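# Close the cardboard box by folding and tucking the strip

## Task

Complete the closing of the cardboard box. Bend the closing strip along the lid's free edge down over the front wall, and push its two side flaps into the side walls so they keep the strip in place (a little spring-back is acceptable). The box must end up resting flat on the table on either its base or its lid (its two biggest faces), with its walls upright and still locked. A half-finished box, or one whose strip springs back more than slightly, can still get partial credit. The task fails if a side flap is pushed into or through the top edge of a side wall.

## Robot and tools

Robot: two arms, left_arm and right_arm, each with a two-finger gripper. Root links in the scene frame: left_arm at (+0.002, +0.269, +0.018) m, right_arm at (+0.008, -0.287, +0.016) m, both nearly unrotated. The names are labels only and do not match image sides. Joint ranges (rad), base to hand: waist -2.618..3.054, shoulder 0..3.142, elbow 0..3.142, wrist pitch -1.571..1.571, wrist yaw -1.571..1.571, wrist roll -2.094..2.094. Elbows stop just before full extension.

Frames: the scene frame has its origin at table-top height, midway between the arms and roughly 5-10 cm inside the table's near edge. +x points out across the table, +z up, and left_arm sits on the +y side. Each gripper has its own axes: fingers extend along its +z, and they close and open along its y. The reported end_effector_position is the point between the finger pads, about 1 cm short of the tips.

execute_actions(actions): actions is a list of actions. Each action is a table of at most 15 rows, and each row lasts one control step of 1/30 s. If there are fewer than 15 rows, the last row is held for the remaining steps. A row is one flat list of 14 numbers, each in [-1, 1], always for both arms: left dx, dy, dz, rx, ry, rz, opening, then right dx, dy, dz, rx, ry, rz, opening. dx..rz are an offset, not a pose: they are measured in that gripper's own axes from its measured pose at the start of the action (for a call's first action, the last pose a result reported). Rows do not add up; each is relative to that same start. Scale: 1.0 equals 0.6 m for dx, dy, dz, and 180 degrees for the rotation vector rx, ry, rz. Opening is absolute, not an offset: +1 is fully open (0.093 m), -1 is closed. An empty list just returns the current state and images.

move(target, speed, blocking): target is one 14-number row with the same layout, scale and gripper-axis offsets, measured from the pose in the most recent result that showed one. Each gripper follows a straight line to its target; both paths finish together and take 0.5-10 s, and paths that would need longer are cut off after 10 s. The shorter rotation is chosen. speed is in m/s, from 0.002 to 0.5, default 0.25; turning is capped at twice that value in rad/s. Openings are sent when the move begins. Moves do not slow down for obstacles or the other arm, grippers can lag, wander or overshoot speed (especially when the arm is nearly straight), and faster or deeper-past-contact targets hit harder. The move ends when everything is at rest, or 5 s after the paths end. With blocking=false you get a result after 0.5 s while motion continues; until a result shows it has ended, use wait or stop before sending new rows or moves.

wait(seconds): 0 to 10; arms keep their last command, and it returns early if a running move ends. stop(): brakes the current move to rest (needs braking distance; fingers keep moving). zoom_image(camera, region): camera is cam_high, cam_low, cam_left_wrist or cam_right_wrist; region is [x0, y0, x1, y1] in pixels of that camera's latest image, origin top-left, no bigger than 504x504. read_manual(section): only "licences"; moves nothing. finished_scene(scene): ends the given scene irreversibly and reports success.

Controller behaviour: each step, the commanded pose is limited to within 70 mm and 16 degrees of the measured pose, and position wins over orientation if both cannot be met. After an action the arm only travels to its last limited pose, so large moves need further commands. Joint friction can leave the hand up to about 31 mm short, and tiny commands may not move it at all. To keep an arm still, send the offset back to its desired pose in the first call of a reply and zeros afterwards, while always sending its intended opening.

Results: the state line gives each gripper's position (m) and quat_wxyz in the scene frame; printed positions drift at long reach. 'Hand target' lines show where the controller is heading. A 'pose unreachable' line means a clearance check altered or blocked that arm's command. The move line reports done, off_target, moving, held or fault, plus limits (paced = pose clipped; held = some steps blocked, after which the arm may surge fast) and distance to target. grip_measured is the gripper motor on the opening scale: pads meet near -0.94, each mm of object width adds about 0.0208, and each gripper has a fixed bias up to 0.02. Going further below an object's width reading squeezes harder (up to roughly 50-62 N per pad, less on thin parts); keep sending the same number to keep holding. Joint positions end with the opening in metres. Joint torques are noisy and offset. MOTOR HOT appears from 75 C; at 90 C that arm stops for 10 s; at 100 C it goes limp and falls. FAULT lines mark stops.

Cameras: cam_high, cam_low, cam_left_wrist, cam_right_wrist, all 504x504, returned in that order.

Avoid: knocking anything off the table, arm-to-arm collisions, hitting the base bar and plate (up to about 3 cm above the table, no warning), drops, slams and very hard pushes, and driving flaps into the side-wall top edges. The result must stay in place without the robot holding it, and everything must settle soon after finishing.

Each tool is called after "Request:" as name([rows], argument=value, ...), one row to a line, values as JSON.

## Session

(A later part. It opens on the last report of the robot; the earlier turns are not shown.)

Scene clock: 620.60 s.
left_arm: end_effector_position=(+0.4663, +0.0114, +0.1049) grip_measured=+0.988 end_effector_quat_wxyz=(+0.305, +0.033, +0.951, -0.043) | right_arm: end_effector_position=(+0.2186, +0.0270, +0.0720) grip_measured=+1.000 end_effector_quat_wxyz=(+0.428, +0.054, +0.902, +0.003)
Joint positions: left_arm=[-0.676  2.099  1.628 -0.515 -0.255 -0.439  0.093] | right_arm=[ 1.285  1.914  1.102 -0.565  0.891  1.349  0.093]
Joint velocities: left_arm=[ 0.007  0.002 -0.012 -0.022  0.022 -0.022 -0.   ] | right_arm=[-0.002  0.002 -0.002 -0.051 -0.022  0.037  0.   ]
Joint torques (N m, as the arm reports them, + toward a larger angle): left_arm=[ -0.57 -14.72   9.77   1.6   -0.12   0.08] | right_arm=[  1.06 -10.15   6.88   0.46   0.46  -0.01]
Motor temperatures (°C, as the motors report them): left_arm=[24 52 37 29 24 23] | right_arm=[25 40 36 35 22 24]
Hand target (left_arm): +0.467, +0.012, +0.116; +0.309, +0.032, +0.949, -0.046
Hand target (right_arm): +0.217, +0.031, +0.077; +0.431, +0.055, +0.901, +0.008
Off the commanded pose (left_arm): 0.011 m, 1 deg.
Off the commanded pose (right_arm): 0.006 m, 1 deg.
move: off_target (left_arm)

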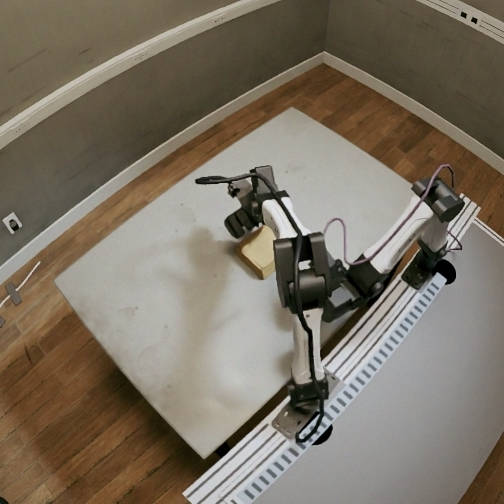

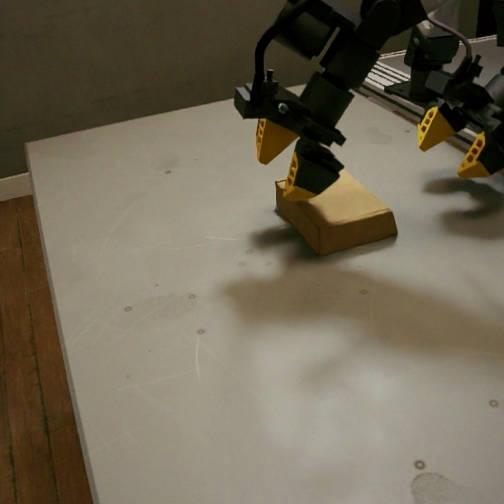

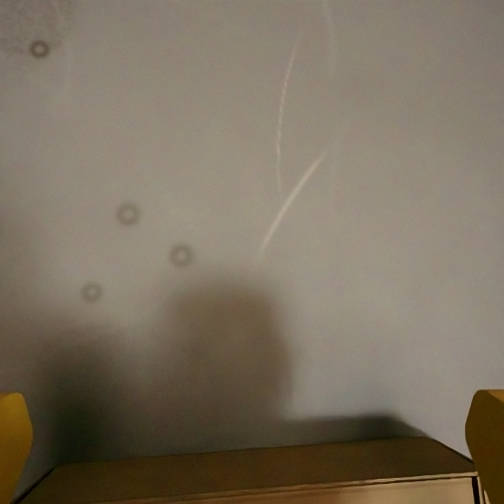

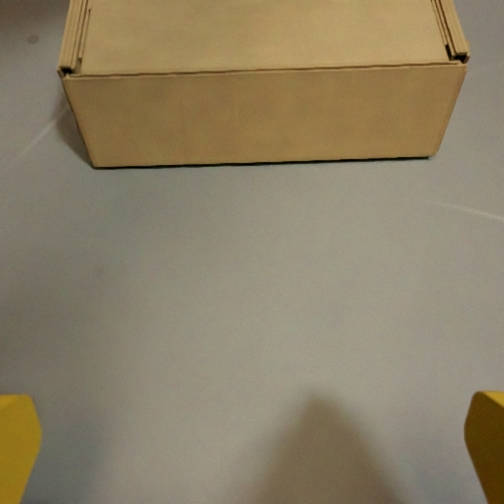

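Request:
move(target=[0,0.15,-0.1,0,0,0,1, -0.05,-0.25,0.03,-0.12,0,-0.12,1], speed=0.2)

Scene clock: 629.13 s.
left_arm: end_effector_position=(+0.4486, +0.1036, +0.1513) grip_measured=+0.988 end_effector_quat_wxyz=(+0.318, +0.028, +0.947, -0.046) | right_arm: end_effector_position=(+0.2461, -0.1238, +0.0927) grip_measured=+1.000 end_effector_quat_wxyz=(+0.432, -0.189, +0.878, +0.085)
Joint positions: left_arm=[-0.504  1.813  1.399 -0.516 -0.165 -0.299  0.093] | right_arm=[ 0.75   1.007  0.309 -0.002  0.333  0.202  0.093]
Joint velocities: left_arm=[-0.022  0.017 -0.007 -0.022 -0.007  0.051 -0.   ] | right_arm=[-0.002 -0.012  0.007 -0.066 -0.066 -0.066  0.   ]
Joint torques (N m, as the arm reports them, + toward a larger angle): left_arm=[ -0.34 -12.25   6.62   1.76  -0.01   0.14] | right_arm=[-0.5  -3.09  5.4   1.9  -0.13 -0.18]
Motor temperatures (°C, as the motors report them): left_arm=[24 53 37 29 24 23] | right_arm=[25 40 36 35 22 24]
Hand target (left_arm): +0.439, +0.108, +0.146; +0.304, +0.032, +0.951, -0.043
Hand target (right_arm): +0.241, -0.128, +0.083; +0.423, -0.194, +0.881, +0.084
Off the commanded pose (left_arm): 0.010 m, 2 deg.
Off the commanded pose (right_arm): 0.019 m, 1 deg.
move: off_target (right_arm)

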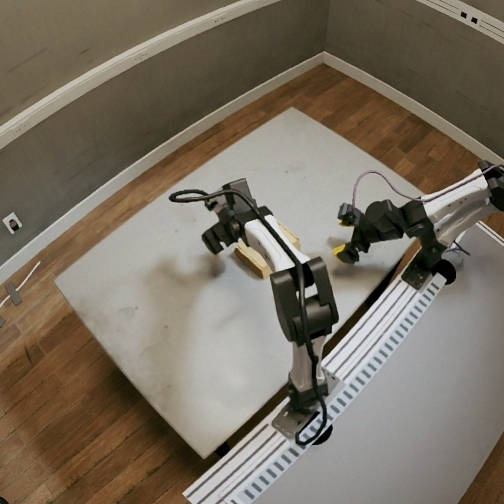

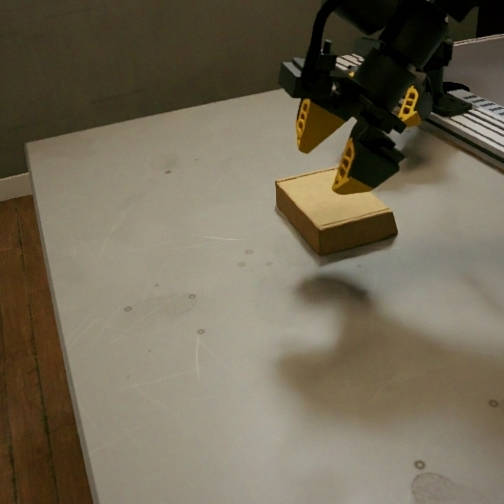

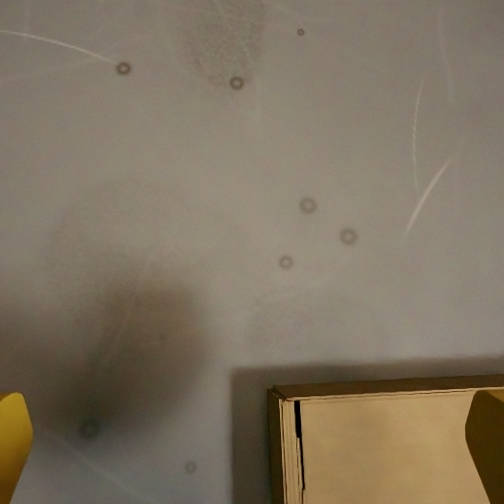

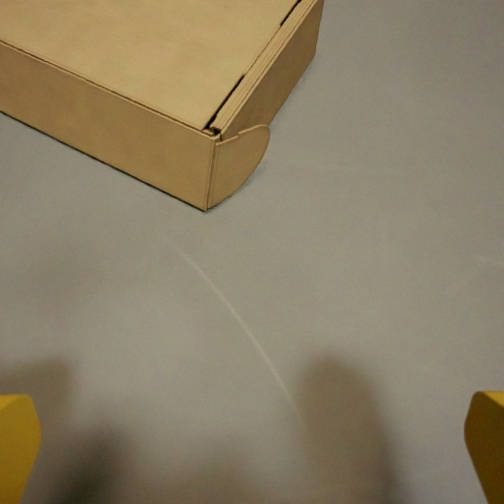

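Request:
move(target=[0.151,-0.172,0.06,0,0.083,0,1, -0.102,-0.126,0.251,-0.324,-0.09,-0.174,-1], speed=0.2)

Scene clock: 659.97 s.
left_arm: end_effector_position=(+0.3938, +0.0024, +0.0860) grip_measured=+0.988 end_effector_quat_wxyz=(+0.208, +0.032, +0.976, -0.047) | right_arm: end_effector_position=(+0.4179, -0.1281, +0.0437) grip_measured=-0.972 end_effector_quat_wxyz=(-0.392, +0.592, -0.584, -0.392)
Joint positions: left_arm=[-0.751  2.03   1.538 -0.686 -0.184 -0.559  0.093] | right_arm=[-0.035  2.297  1.482 -0.72  -1.141 -1.558  0.   ]
Joint velocities: left_arm=[-0.002  0.017 -0.012  0.037 -0.037  0.081  0.   ] | right_arm=[-0.002 -0.007 -0.002 -0.066 -0.007  0.081  0.   ]
Joint torques (N m, as the arm reports them, + toward a larger angle): left_arm=[ -1.53 -10.34   9.67   1.26  -0.08  -0.02] | right_arm=[ -0.19 -11.31   6.68   0.11  -0.7   -0.15]
Motor temperatures (°C, as the motors report them): left_arm=[24 52 37 29 24 23] | right_arm=[25 36 36 38 22 24]
Hand target (left_arm): +0.390, -0.002, +0.078; +0.195, +0.036, +0.979, -0.043
Hand target (right_arm): +0.420, -0.130, +0.041; -0.390, +0.589, -0.586, -0.398
Off the commanded pose (left_arm): 0.012 m, 2 deg.
Off the commanded pose (right_arm): 0.007 m, 3 deg.
move: off_target (left_arm, right_arm)

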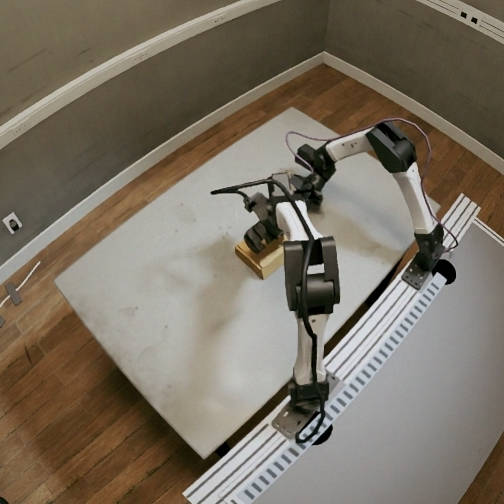

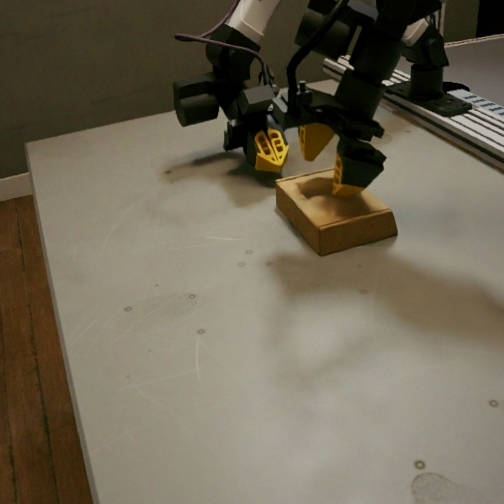

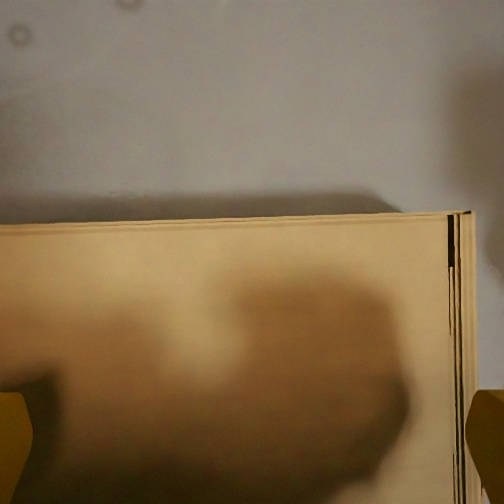

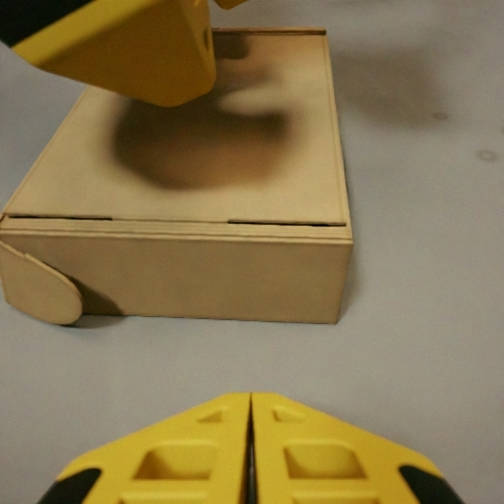

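Request:
move(target=[0.03,0.033,0.075,0,0,0,0.6, 0.012,0.03,0.085,0,0,0,-1], speed=0.06)

Scene clock: 669.03 s.
left_arm: end_effector_position=(+0.4051, +0.0099, +0.0637) grip_measured=+0.602 end_effector_quat_wxyz=(+0.235, +0.029, +0.970, -0.060) | right_arm: end_effector_position=(+0.4085, -0.0869, +0.0229) grip_measured=-0.972 end_effector_quat_wxyz=(-0.403, +0.590, -0.580, -0.391)
Joint positions: left_arm=[-0.723  2.03   1.419 -0.502 -0.183 -0.531  0.074] | right_arm=[ 0.063  2.281  1.31  -0.314 -1.141 -1.301  0.   ]
Joint velocities: left_arm=[-0.012 -0.002 -0.007  0.007 -0.066  0.022 -0.   ] | right_arm=[ 0.012 -0.007  0.002  0.022  0.022  0.022  0.   ]
Joint torques (N m, as the arm reports them, + toward a larger angle): left_arm=[-0.01 -9.65  5.38  1.76 -0.01  0.13] | right_arm=[  1.13 -13.43   3.42   0.77  -0.53  -0.02]
Motor temperatures (°C, as the motors report them): left_arm=[24 52 38 29 24 23] | right_arm=[25 39 36 36 23 24]
Hand target (left_arm): +0.396, +0.017, +0.037; +0.207, +0.032, +0.977, -0.047
Hand target (right_arm): +0.400, -0.083, +0.019; -0.393, +0.591, -0.584, -0.393
Off the commanded pose (left_arm): 0.030 m, 4 deg.
Off the commanded pose (right_arm): 0.011 m, 1 deg.
move: off_target (left_arm, right_arm)

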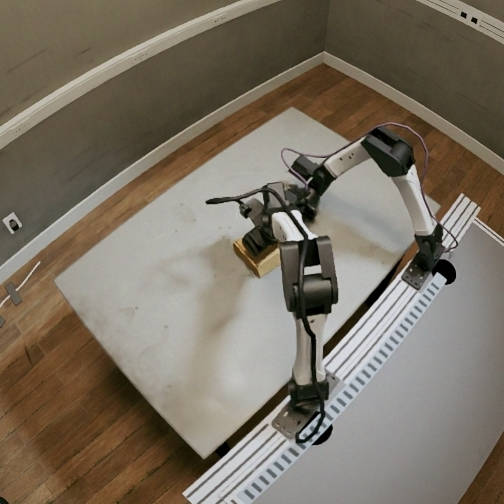

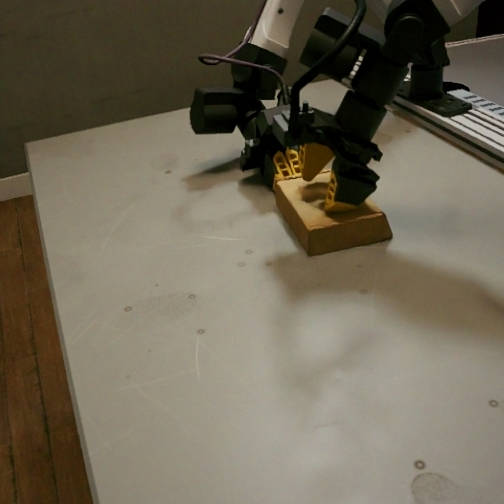

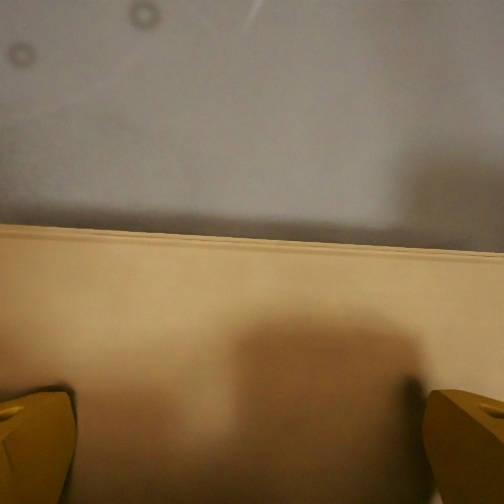

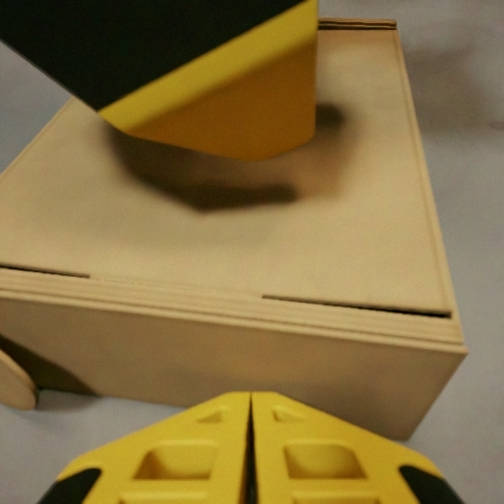

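Request:
move(target=[0.015,0,0.033,-0.04,0,0,0.6, -0.005,0.05,0.015,0,0,0,-1], speed=0.04)

Request:
move(target=[0.015,0,0.033,0,0,0,0.6, -0.008,0.1,0.02,0,0,0,-1], speed=0.04)

Scene clock: 678.93 s.
left_arm: end_effector_position=(+0.4128, +0.0095, +0.0616) grip_measured=+0.602 end_effector_quat_wxyz=(+0.259, +0.010, +0.966, -0.011) | right_arm: end_effector_position=(+0.3883, -0.0824, +0.0261) grip_measured=-0.972 end_effector_quat_wxyz=(-0.413, +0.588, -0.578, -0.388)
Joint positions: left_arm=[-0.758  2.078  1.474 -0.53  -0.312 -0.578  0.074] | right_arm=[ 0.08   2.208  1.167 -0.166 -1.141 -1.235  0.   ]
Joint velocities: left_arm=[ 0.012  0.012  0.012 -0.007  0.022 -0.007 -0.   ] | right_arm=[-0.007 -0.002 -0.002 -0.022  0.066  0.037  0.   ]
Joint torques (N m, as the arm reports them, + toward a larger angle): left_arm=[-1.5  -9.61  8.92  1.25 -0.17 -0.04] | right_arm=[  1.55 -12.47   3.22   0.85  -0.56  -0.03]
Motor temperatures (°C, as the motors report them): left_arm=[24 51 38 29 24 23] | right_arm=[25 42 35 35 23 24]
Hand target (left_arm): +0.406, +0.008, +0.043; +0.236, +0.014, +0.972, +0.001
Hand target (right_arm): +0.379, -0.078, +0.022; -0.404, +0.589, -0.580, -0.392
Off the commanded pose (left_arm): 0.021 m, 3 deg.
Off the commanded pose (right_arm): 0.012 m, 1 deg.
move: off_target (left_arm, right_arm)

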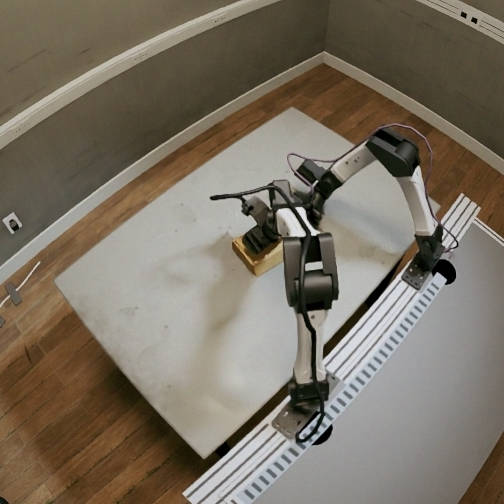

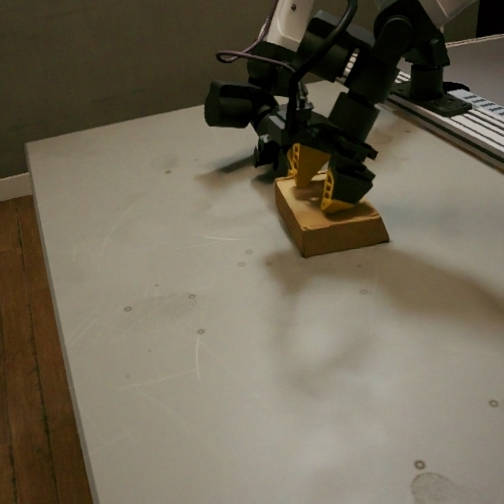

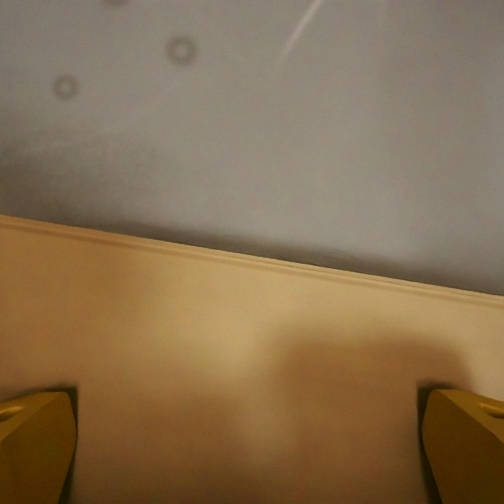

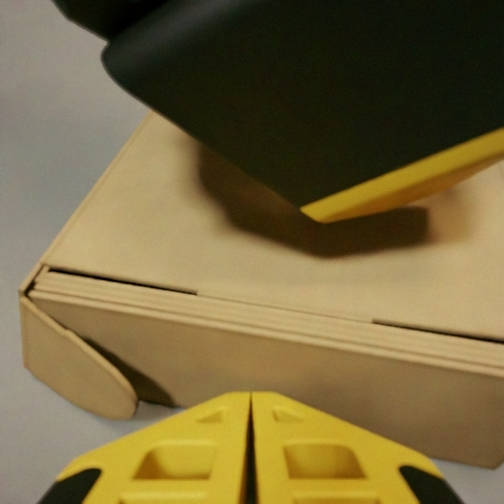

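Scene clock: 680.90 s.
left_arm: end_effector_position=(+0.4201, +0.0044, +0.0643) grip_measured=+0.602 end_effector_quat_wxyz=(+0.278, +0.005, +0.960, -0.023) | right_arm: end_effector_position=(+0.3383, -0.0722, +0.0292) grip_measured=-0.972 end_effector_quat_wxyz=(-0.423, +0.586, -0.573, -0.387)
Joint positions: left_arm=[-0.758  2.079  1.465 -0.473 -0.316 -0.578  0.074] | right_arm=[ 0.129  2.073  0.882  0.119 -1.131 -1.106  0.   ]
Joint velocities: left_arm=[-0.027  0.017 -0.007 -0.007  0.066  0.037  0.001] | right_arm=[-0.007 -0.002 -0.032  0.037 -0.022  0.022  0.   ]
Joint torques (N m, as the arm reports them, + toward a larger angle): left_arm=[ -0.57 -10.22   5.94   1.84  -0.16   0.08] | right_arm=[  1.63 -10.83   2.87   1.1   -0.5   -0.06]
Motor temperatures (°C, as the motors report them): left_arm=[24 51 38 29 24 23] | right_arm=[25 42 35 35 23 24]
Hand target (left_arm): +0.414, +0.009, +0.041; +0.259, +0.010, +0.966, -0.011
Hand target (right_arm): +0.329, -0.069, +0.025; -0.414, +0.587, -0.577, -0.388
Off the commanded pose (left_arm): 0.025 m, 3 deg.
Off the commanded pose (right_arm): 0.012 m, 1 deg.
move: off_target (left_arm, right_arm)

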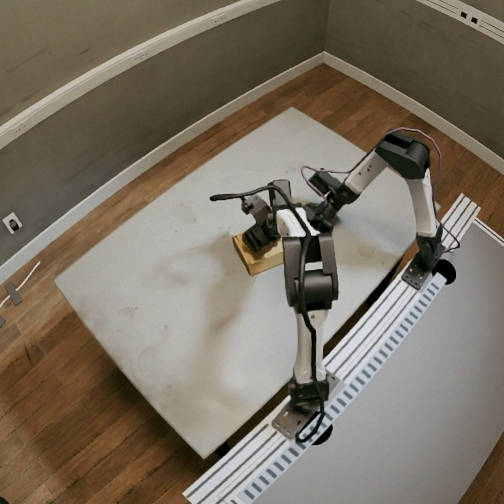

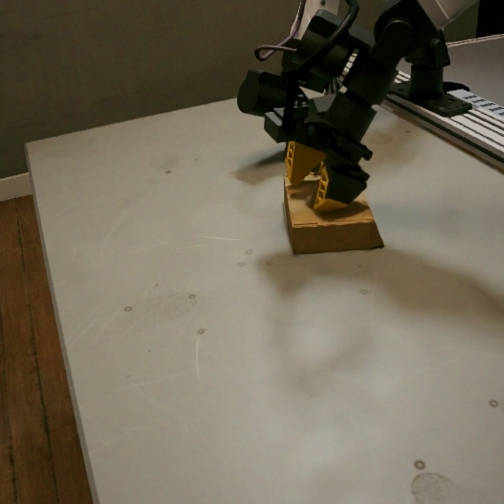

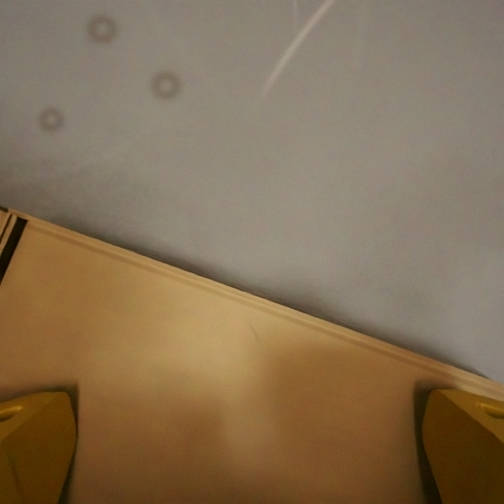

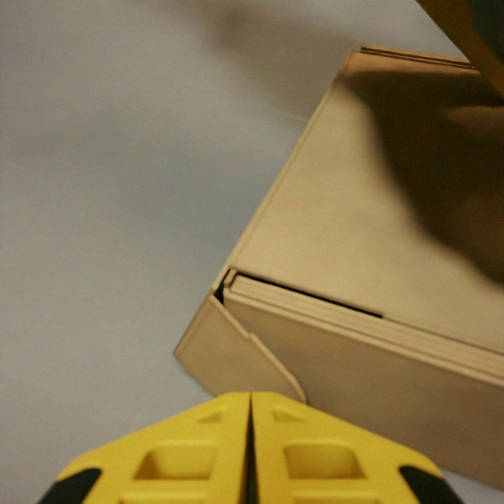

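Request:
move(target=[-0.04,0,-0.065,0,0,0,1, 0,0,-0.06,0,0,0,-1], speed=0.1)

Request:
move(target=[0.188,0.085,-0.123,0.055,-0.068,0.09,1, 0,-0.08,0,0,0,0,-1], speed=0.15)

Scene clock: 708.23 s.
left_arm: end_effector_position=(+0.4191, +0.0062, +0.1035) grip_measured=+0.988 end_effector_quat_wxyz=(+0.278, +0.005, +0.960, -0.023) | right_arm: end_effector_position=(+0.3325, -0.1058, +0.0354) grip_measured=-0.972 end_effector_quat_wxyz=(-0.417, +0.586, -0.577, -0.386)
Joint positions: left_arm=[-0.758  2.027  1.551 -0.611 -0.316 -0.578  0.093] | right_arm=[ 0.031  2.037  0.916 -0.17  -1.159 -1.335  0.   ]
Joint velocities: left_arm=[ 0.002 -0.007  0.022  0.022 -0.037  0.007 -0.   ] | right_arm=[ 0.002  0.002  0.012 -0.022 -0.066 -0.095  0.   ]
Joint torques (N m, as the arm reports them, + toward a larger angle): left_arm=[ -0.49 -13.33   9.46   1.47  -0.19   0.06] | right_arm=[-0.17 -9.84  5.84  0.49 -0.7  -0.13]
Motor temperatures (°C, as the motors report them): left_arm=[24 50 37 30 24 23] | right_arm=[25 44 33 34 23 24]
Hand target (left_arm): +0.420, +0.008, +0.110; +0.278, +0.005, +0.960, -0.023
Hand target (right_arm): +0.337, -0.107, +0.041; -0.422, +0.587, -0.573, -0.386
Off the commanded pose (left_arm): 0.007 m, 0 deg.
Off the commanded pose (right_arm): 0.008 m, 1 deg.
move: done

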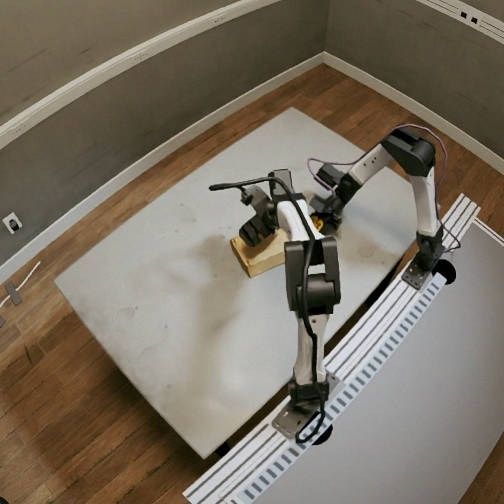

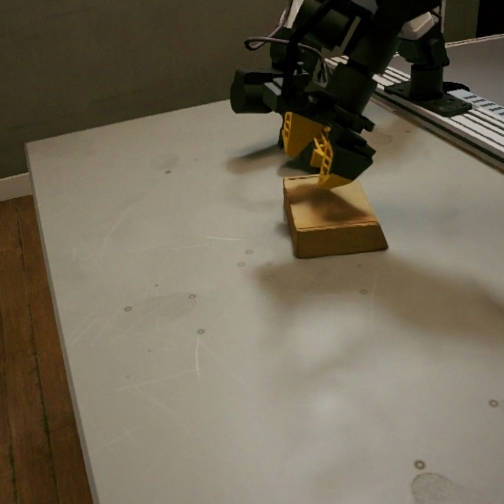

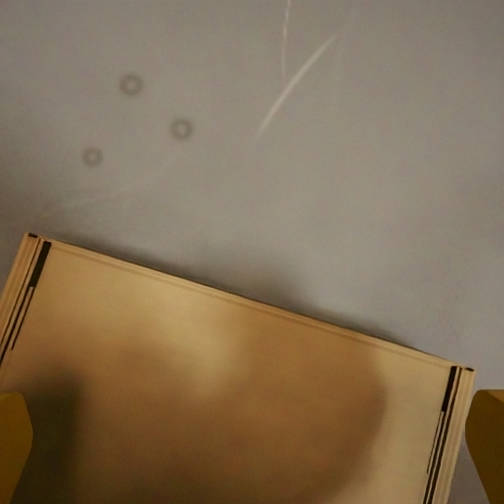

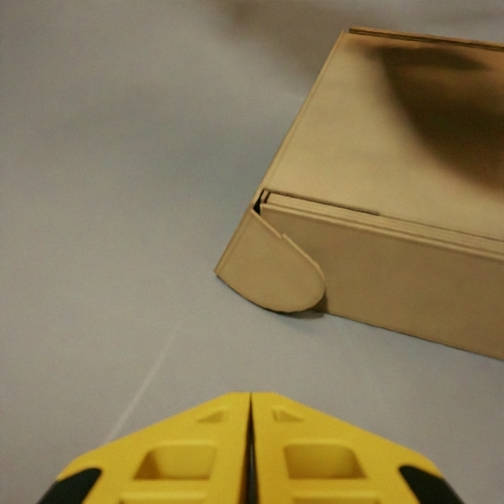

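Scene clock: 710.13 s.
left_arm: end_effector_position=(+0.2901, +0.0587, +0.1016) grip_measured=+0.988 end_effector_quat_wxyz=(+0.372, +0.153, +0.913, -0.065) | right_arm: end_effector_position=(+0.3762, -0.1024, +0.0405) grip_measured=-0.972 end_effector_quat_wxyz=(-0.419, +0.591, -0.573, -0.384)
Joint positions: left_arm=[-0.87   1.398  0.682 -0.135 -0.32  -0.323  0.093] | right_arm=[ 0.031  2.139  1.13  -0.286 -1.159 -1.352  0.   ]
Joint velocities: left_arm=[-0.022 -0.007 -0.007  0.066 -0.022 -0.051  0.   ] | right_arm=[-0.017 -0.007 -0.002  0.022  0.051 -0.022  0.   ]
Joint torques (N m, as the arm reports them, + toward a larger angle): left_arm=[-1.43 -7.57  6.29  2.33 -0.21  0.11] | right_arm=[-0.83 -9.72  6.48  0.5  -0.7  -0.1 ]
Motor temperatures (°C, as the motors report them): left_arm=[24 50 37 30 24 23] | right_arm=[25 44 33 34 23 24]
Hand target (left_arm): +0.286, +0.059, +0.102; +0.378, +0.159, +0.910, -0.066
Hand target (right_arm): +0.380, -0.106, +0.037; -0.417, +0.586, -0.577, -0.386
Off the commanded pose (left_arm): 0.005 m, 1 deg.
Off the commanded pose (right_arm): 0.007 m, 1 deg.
move: done

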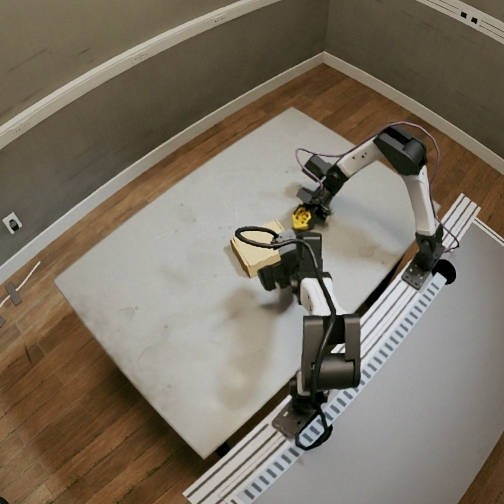

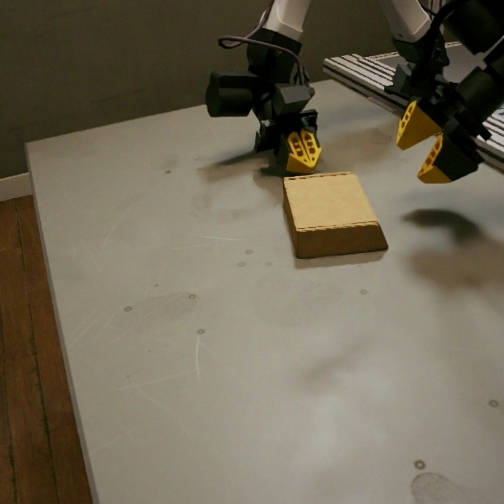

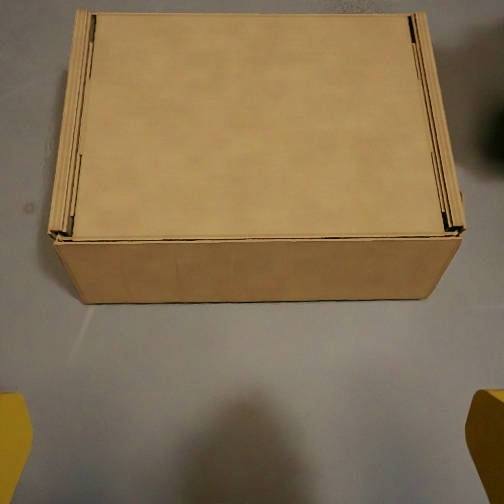

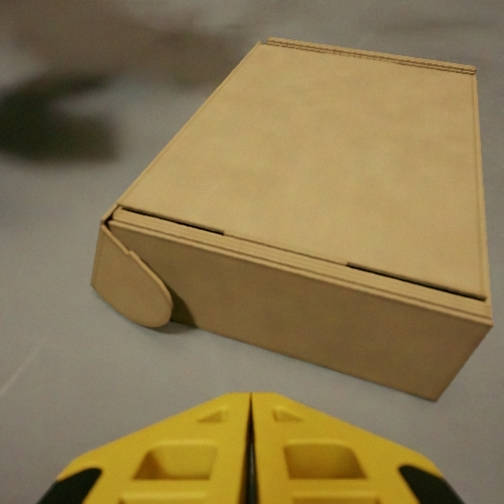

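Request:
move(target=[-0.013,-0.04,0.125,0,0,0,1, 0.014,0,0.078,0,0,0,-1], speed=0.06)

Scene clock: 719.47 s.
left_arm: end_effector_position=(+0.3308, +0.0193, +0.0558) grip_measured=+0.988 end_effector_quat_wxyz=(+0.371, +0.153, +0.914, -0.062) | right_arm: end_effector_position=(+0.3904, -0.0648, +0.0340) grip_measured=-0.972 end_effector_quat_wxyz=(-0.441, +0.592, -0.561, -0.374)
Joint positions: left_arm=[-0.866  1.732  0.797  0.079 -0.32  -0.321  0.093] | right_arm=[ 0.124  2.184  1.103  0.055 -1.134 -1.112  0.   ]
Joint velocities: left_arm=[-0.012 -0.022  0.017  0.007  0.066 -0.022 -0.001] | right_arm=[-0.002 -0.017 -0.002  0.037 -0.037 -0.037  0.   ]
Joint torques (N m, as the arm reports them, + toward a larger angle): left_arm=[-0.05 -6.69  8.76  2.32 -0.13  0.14] | right_arm=[  1.56 -10.03   3.15   1.16  -0.51  -0.01]
Motor temperatures (°C, as the motors report them): left_arm=[24 48 37 31 24 23] | right_arm=[25 44 34 33 23 24]
Hand target (left_arm): +0.337, +0.016, +0.054; +0.372, +0.153, +0.913, -0.064
Hand target (right_arm): +0.378, -0.061, +0.018; -0.421, +0.589, -0.573, -0.384
Off the commanded pose (left_arm): 0.007 m, 0 deg.
Off the commanded pose (right_arm): 0.022 m, 3 deg.
move: off_target (right_arm)

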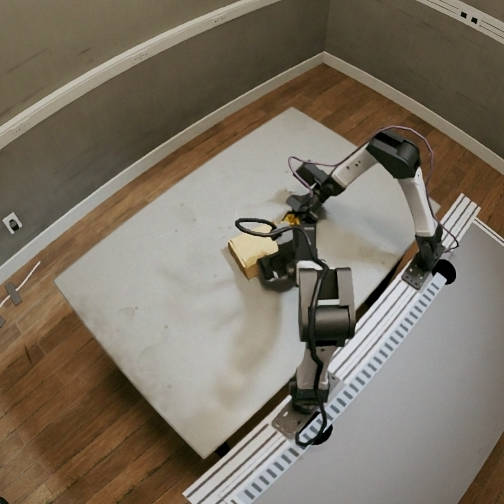

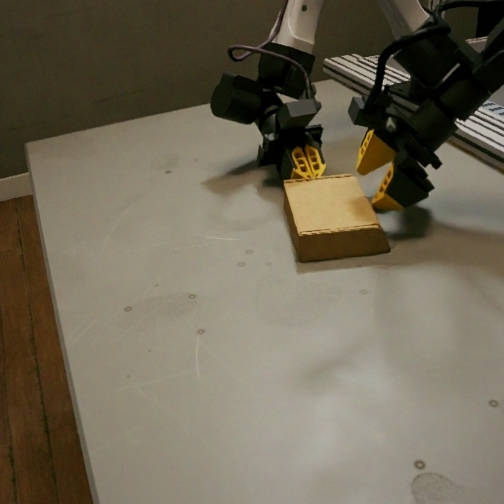

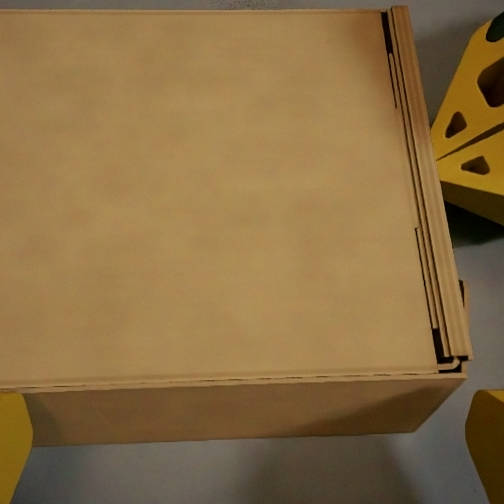

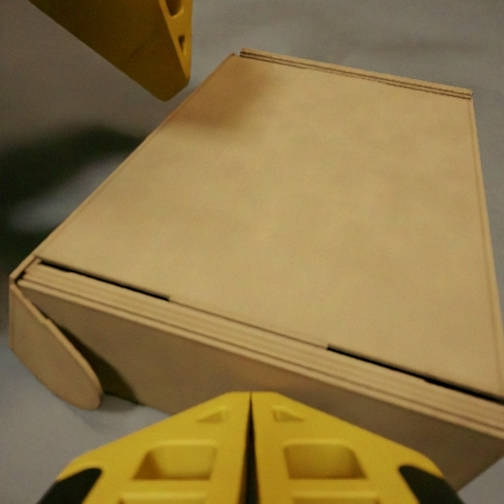

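Request:
move(target=[-0.005,0.03,0.02,0,0,0,0.6, 0.045,0.02,0.0,0,0,0,-1], speed=0.05)

Scene clock: 723.60 s.
left_arm: end_effector_position=(+0.3468, +0.0318, +0.0588) grip_measured=+0.602 end_effector_quat_wxyz=(+0.378, +0.147, +0.912, -0.064) | right_arm: end_effector_position=(+0.3919, -0.0704, +0.0221) grip_measured=-0.972 end_effector_quat_wxyz=(-0.452, +0.598, -0.553, -0.364)
Joint positions: left_arm=[-0.805  1.732  0.797  0.109 -0.286 -0.279  0.074] | right_arm=[ 0.108  2.217  1.09   0.103 -1.14  -1.149  0.   ]
Joint velocities: left_arm=[ 0.017  0.002  0.012 -0.095 -0.007  0.022 -0.001] | right_arm=[-0.002  0.002 -0.012 -0.066 -0.022 -0.022  0.   ]
Joint torques (N m, as the arm reports them, + toward a larger angle): left_arm=[-0.28 -6.86  7.04  2.36 -0.09  0.11] | right_arm=[-0.26 -9.99  2.95  1.16 -0.65 -0.16]
Motor temperatures (°C, as the motors report them): left_arm=[24 47 37 31 24 23] | right_arm=[25 44 34 34 23 24]
Hand target (left_arm): +0.346, +0.033, +0.049; +0.370, +0.153, +0.914, -0.062
Hand target (right_arm): +0.381, -0.073, +0.008; -0.440, +0.593, -0.561, -0.374
Off the commanded pose (left_arm): 0.010 m, 1 deg.
Off the commanded pose (right_arm): 0.019 m, 2 deg.
move: off_target (right_arm)

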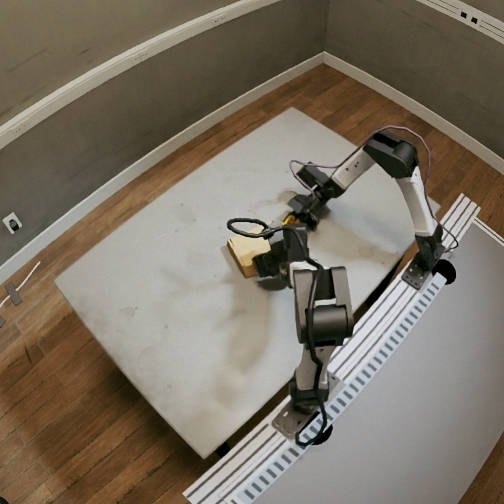

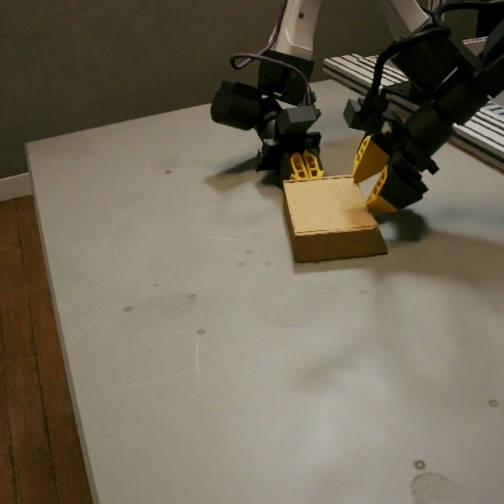

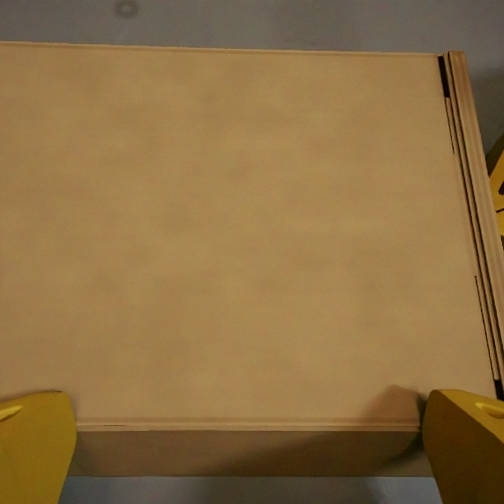

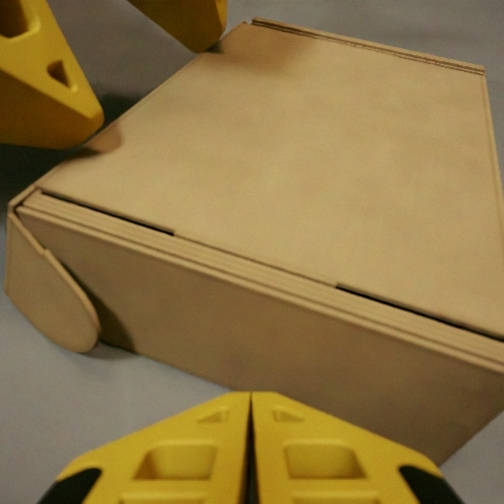

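Request:
move(target=[0.022,0,0.012,0,0,0,0.6, -0.012,0.085,0.045,0,0,0,-1], speed=0.04)

Scene clock: 730.33 s.
left_arm: end_effector_position=(+0.3497, +0.0295, +0.0619) grip_measured=+0.602 end_effector_quat_wxyz=(+0.392, +0.144, +0.906, -0.072) | right_arm: end_effector_position=(+0.3554, -0.0450, +0.0254) grip_measured=-0.972 end_effector_quat_wxyz=(-0.471, +0.597, -0.540, -0.361)
Joint positions: left_arm=[-0.805  1.732  0.782  0.161 -0.287 -0.276  0.074] | right_arm=[ 0.194  2.154  0.872  0.472 -1.103 -0.958  0.   ]
Joint velocities: left_arm=[ 0.002 -0.012  0.002  0.022  0.066 -0.007 -0.   ] | right_arm=[ 0.002 -0.012 -0.017  0.022 -0.037  0.051  0.   ]
Joint torques (N m, as the arm reports them, + toward a larger angle): left_arm=[-1.15 -6.68  5.37  2.43 -0.2   0.  ] | right_arm=[  1.81 -10.47   2.38   1.35  -0.33  -0.07]
Motor temperatures (°C, as the motors report them): left_arm=[24 46 37 32 24 23] | right_arm=[25 45 33 34 23 24]
Hand target (left_arm): +0.343, +0.033, +0.045; +0.378, +0.147, +0.912, -0.064
Hand target (right_arm): +0.342, -0.042, +0.015; -0.453, +0.597, -0.552, -0.365
Off the commanded pose (left_arm): 0.019 m, 2 deg.
Off the commanded pose (right_arm): 0.018 m, 3 deg.
move: off_target (left_arm, right_arm)

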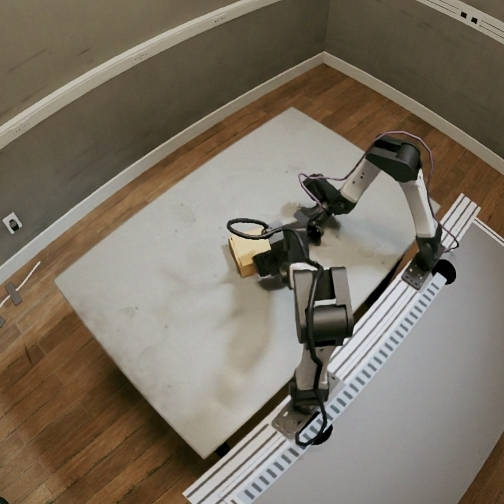

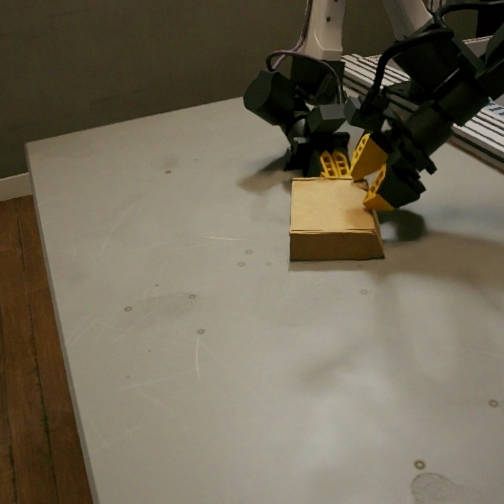

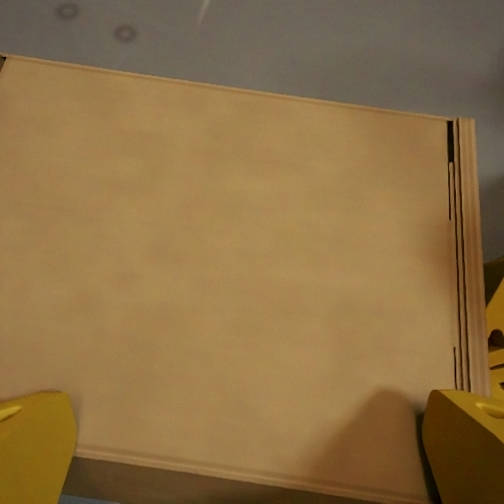

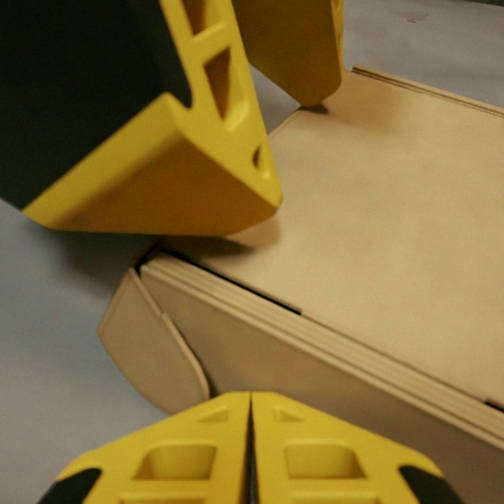

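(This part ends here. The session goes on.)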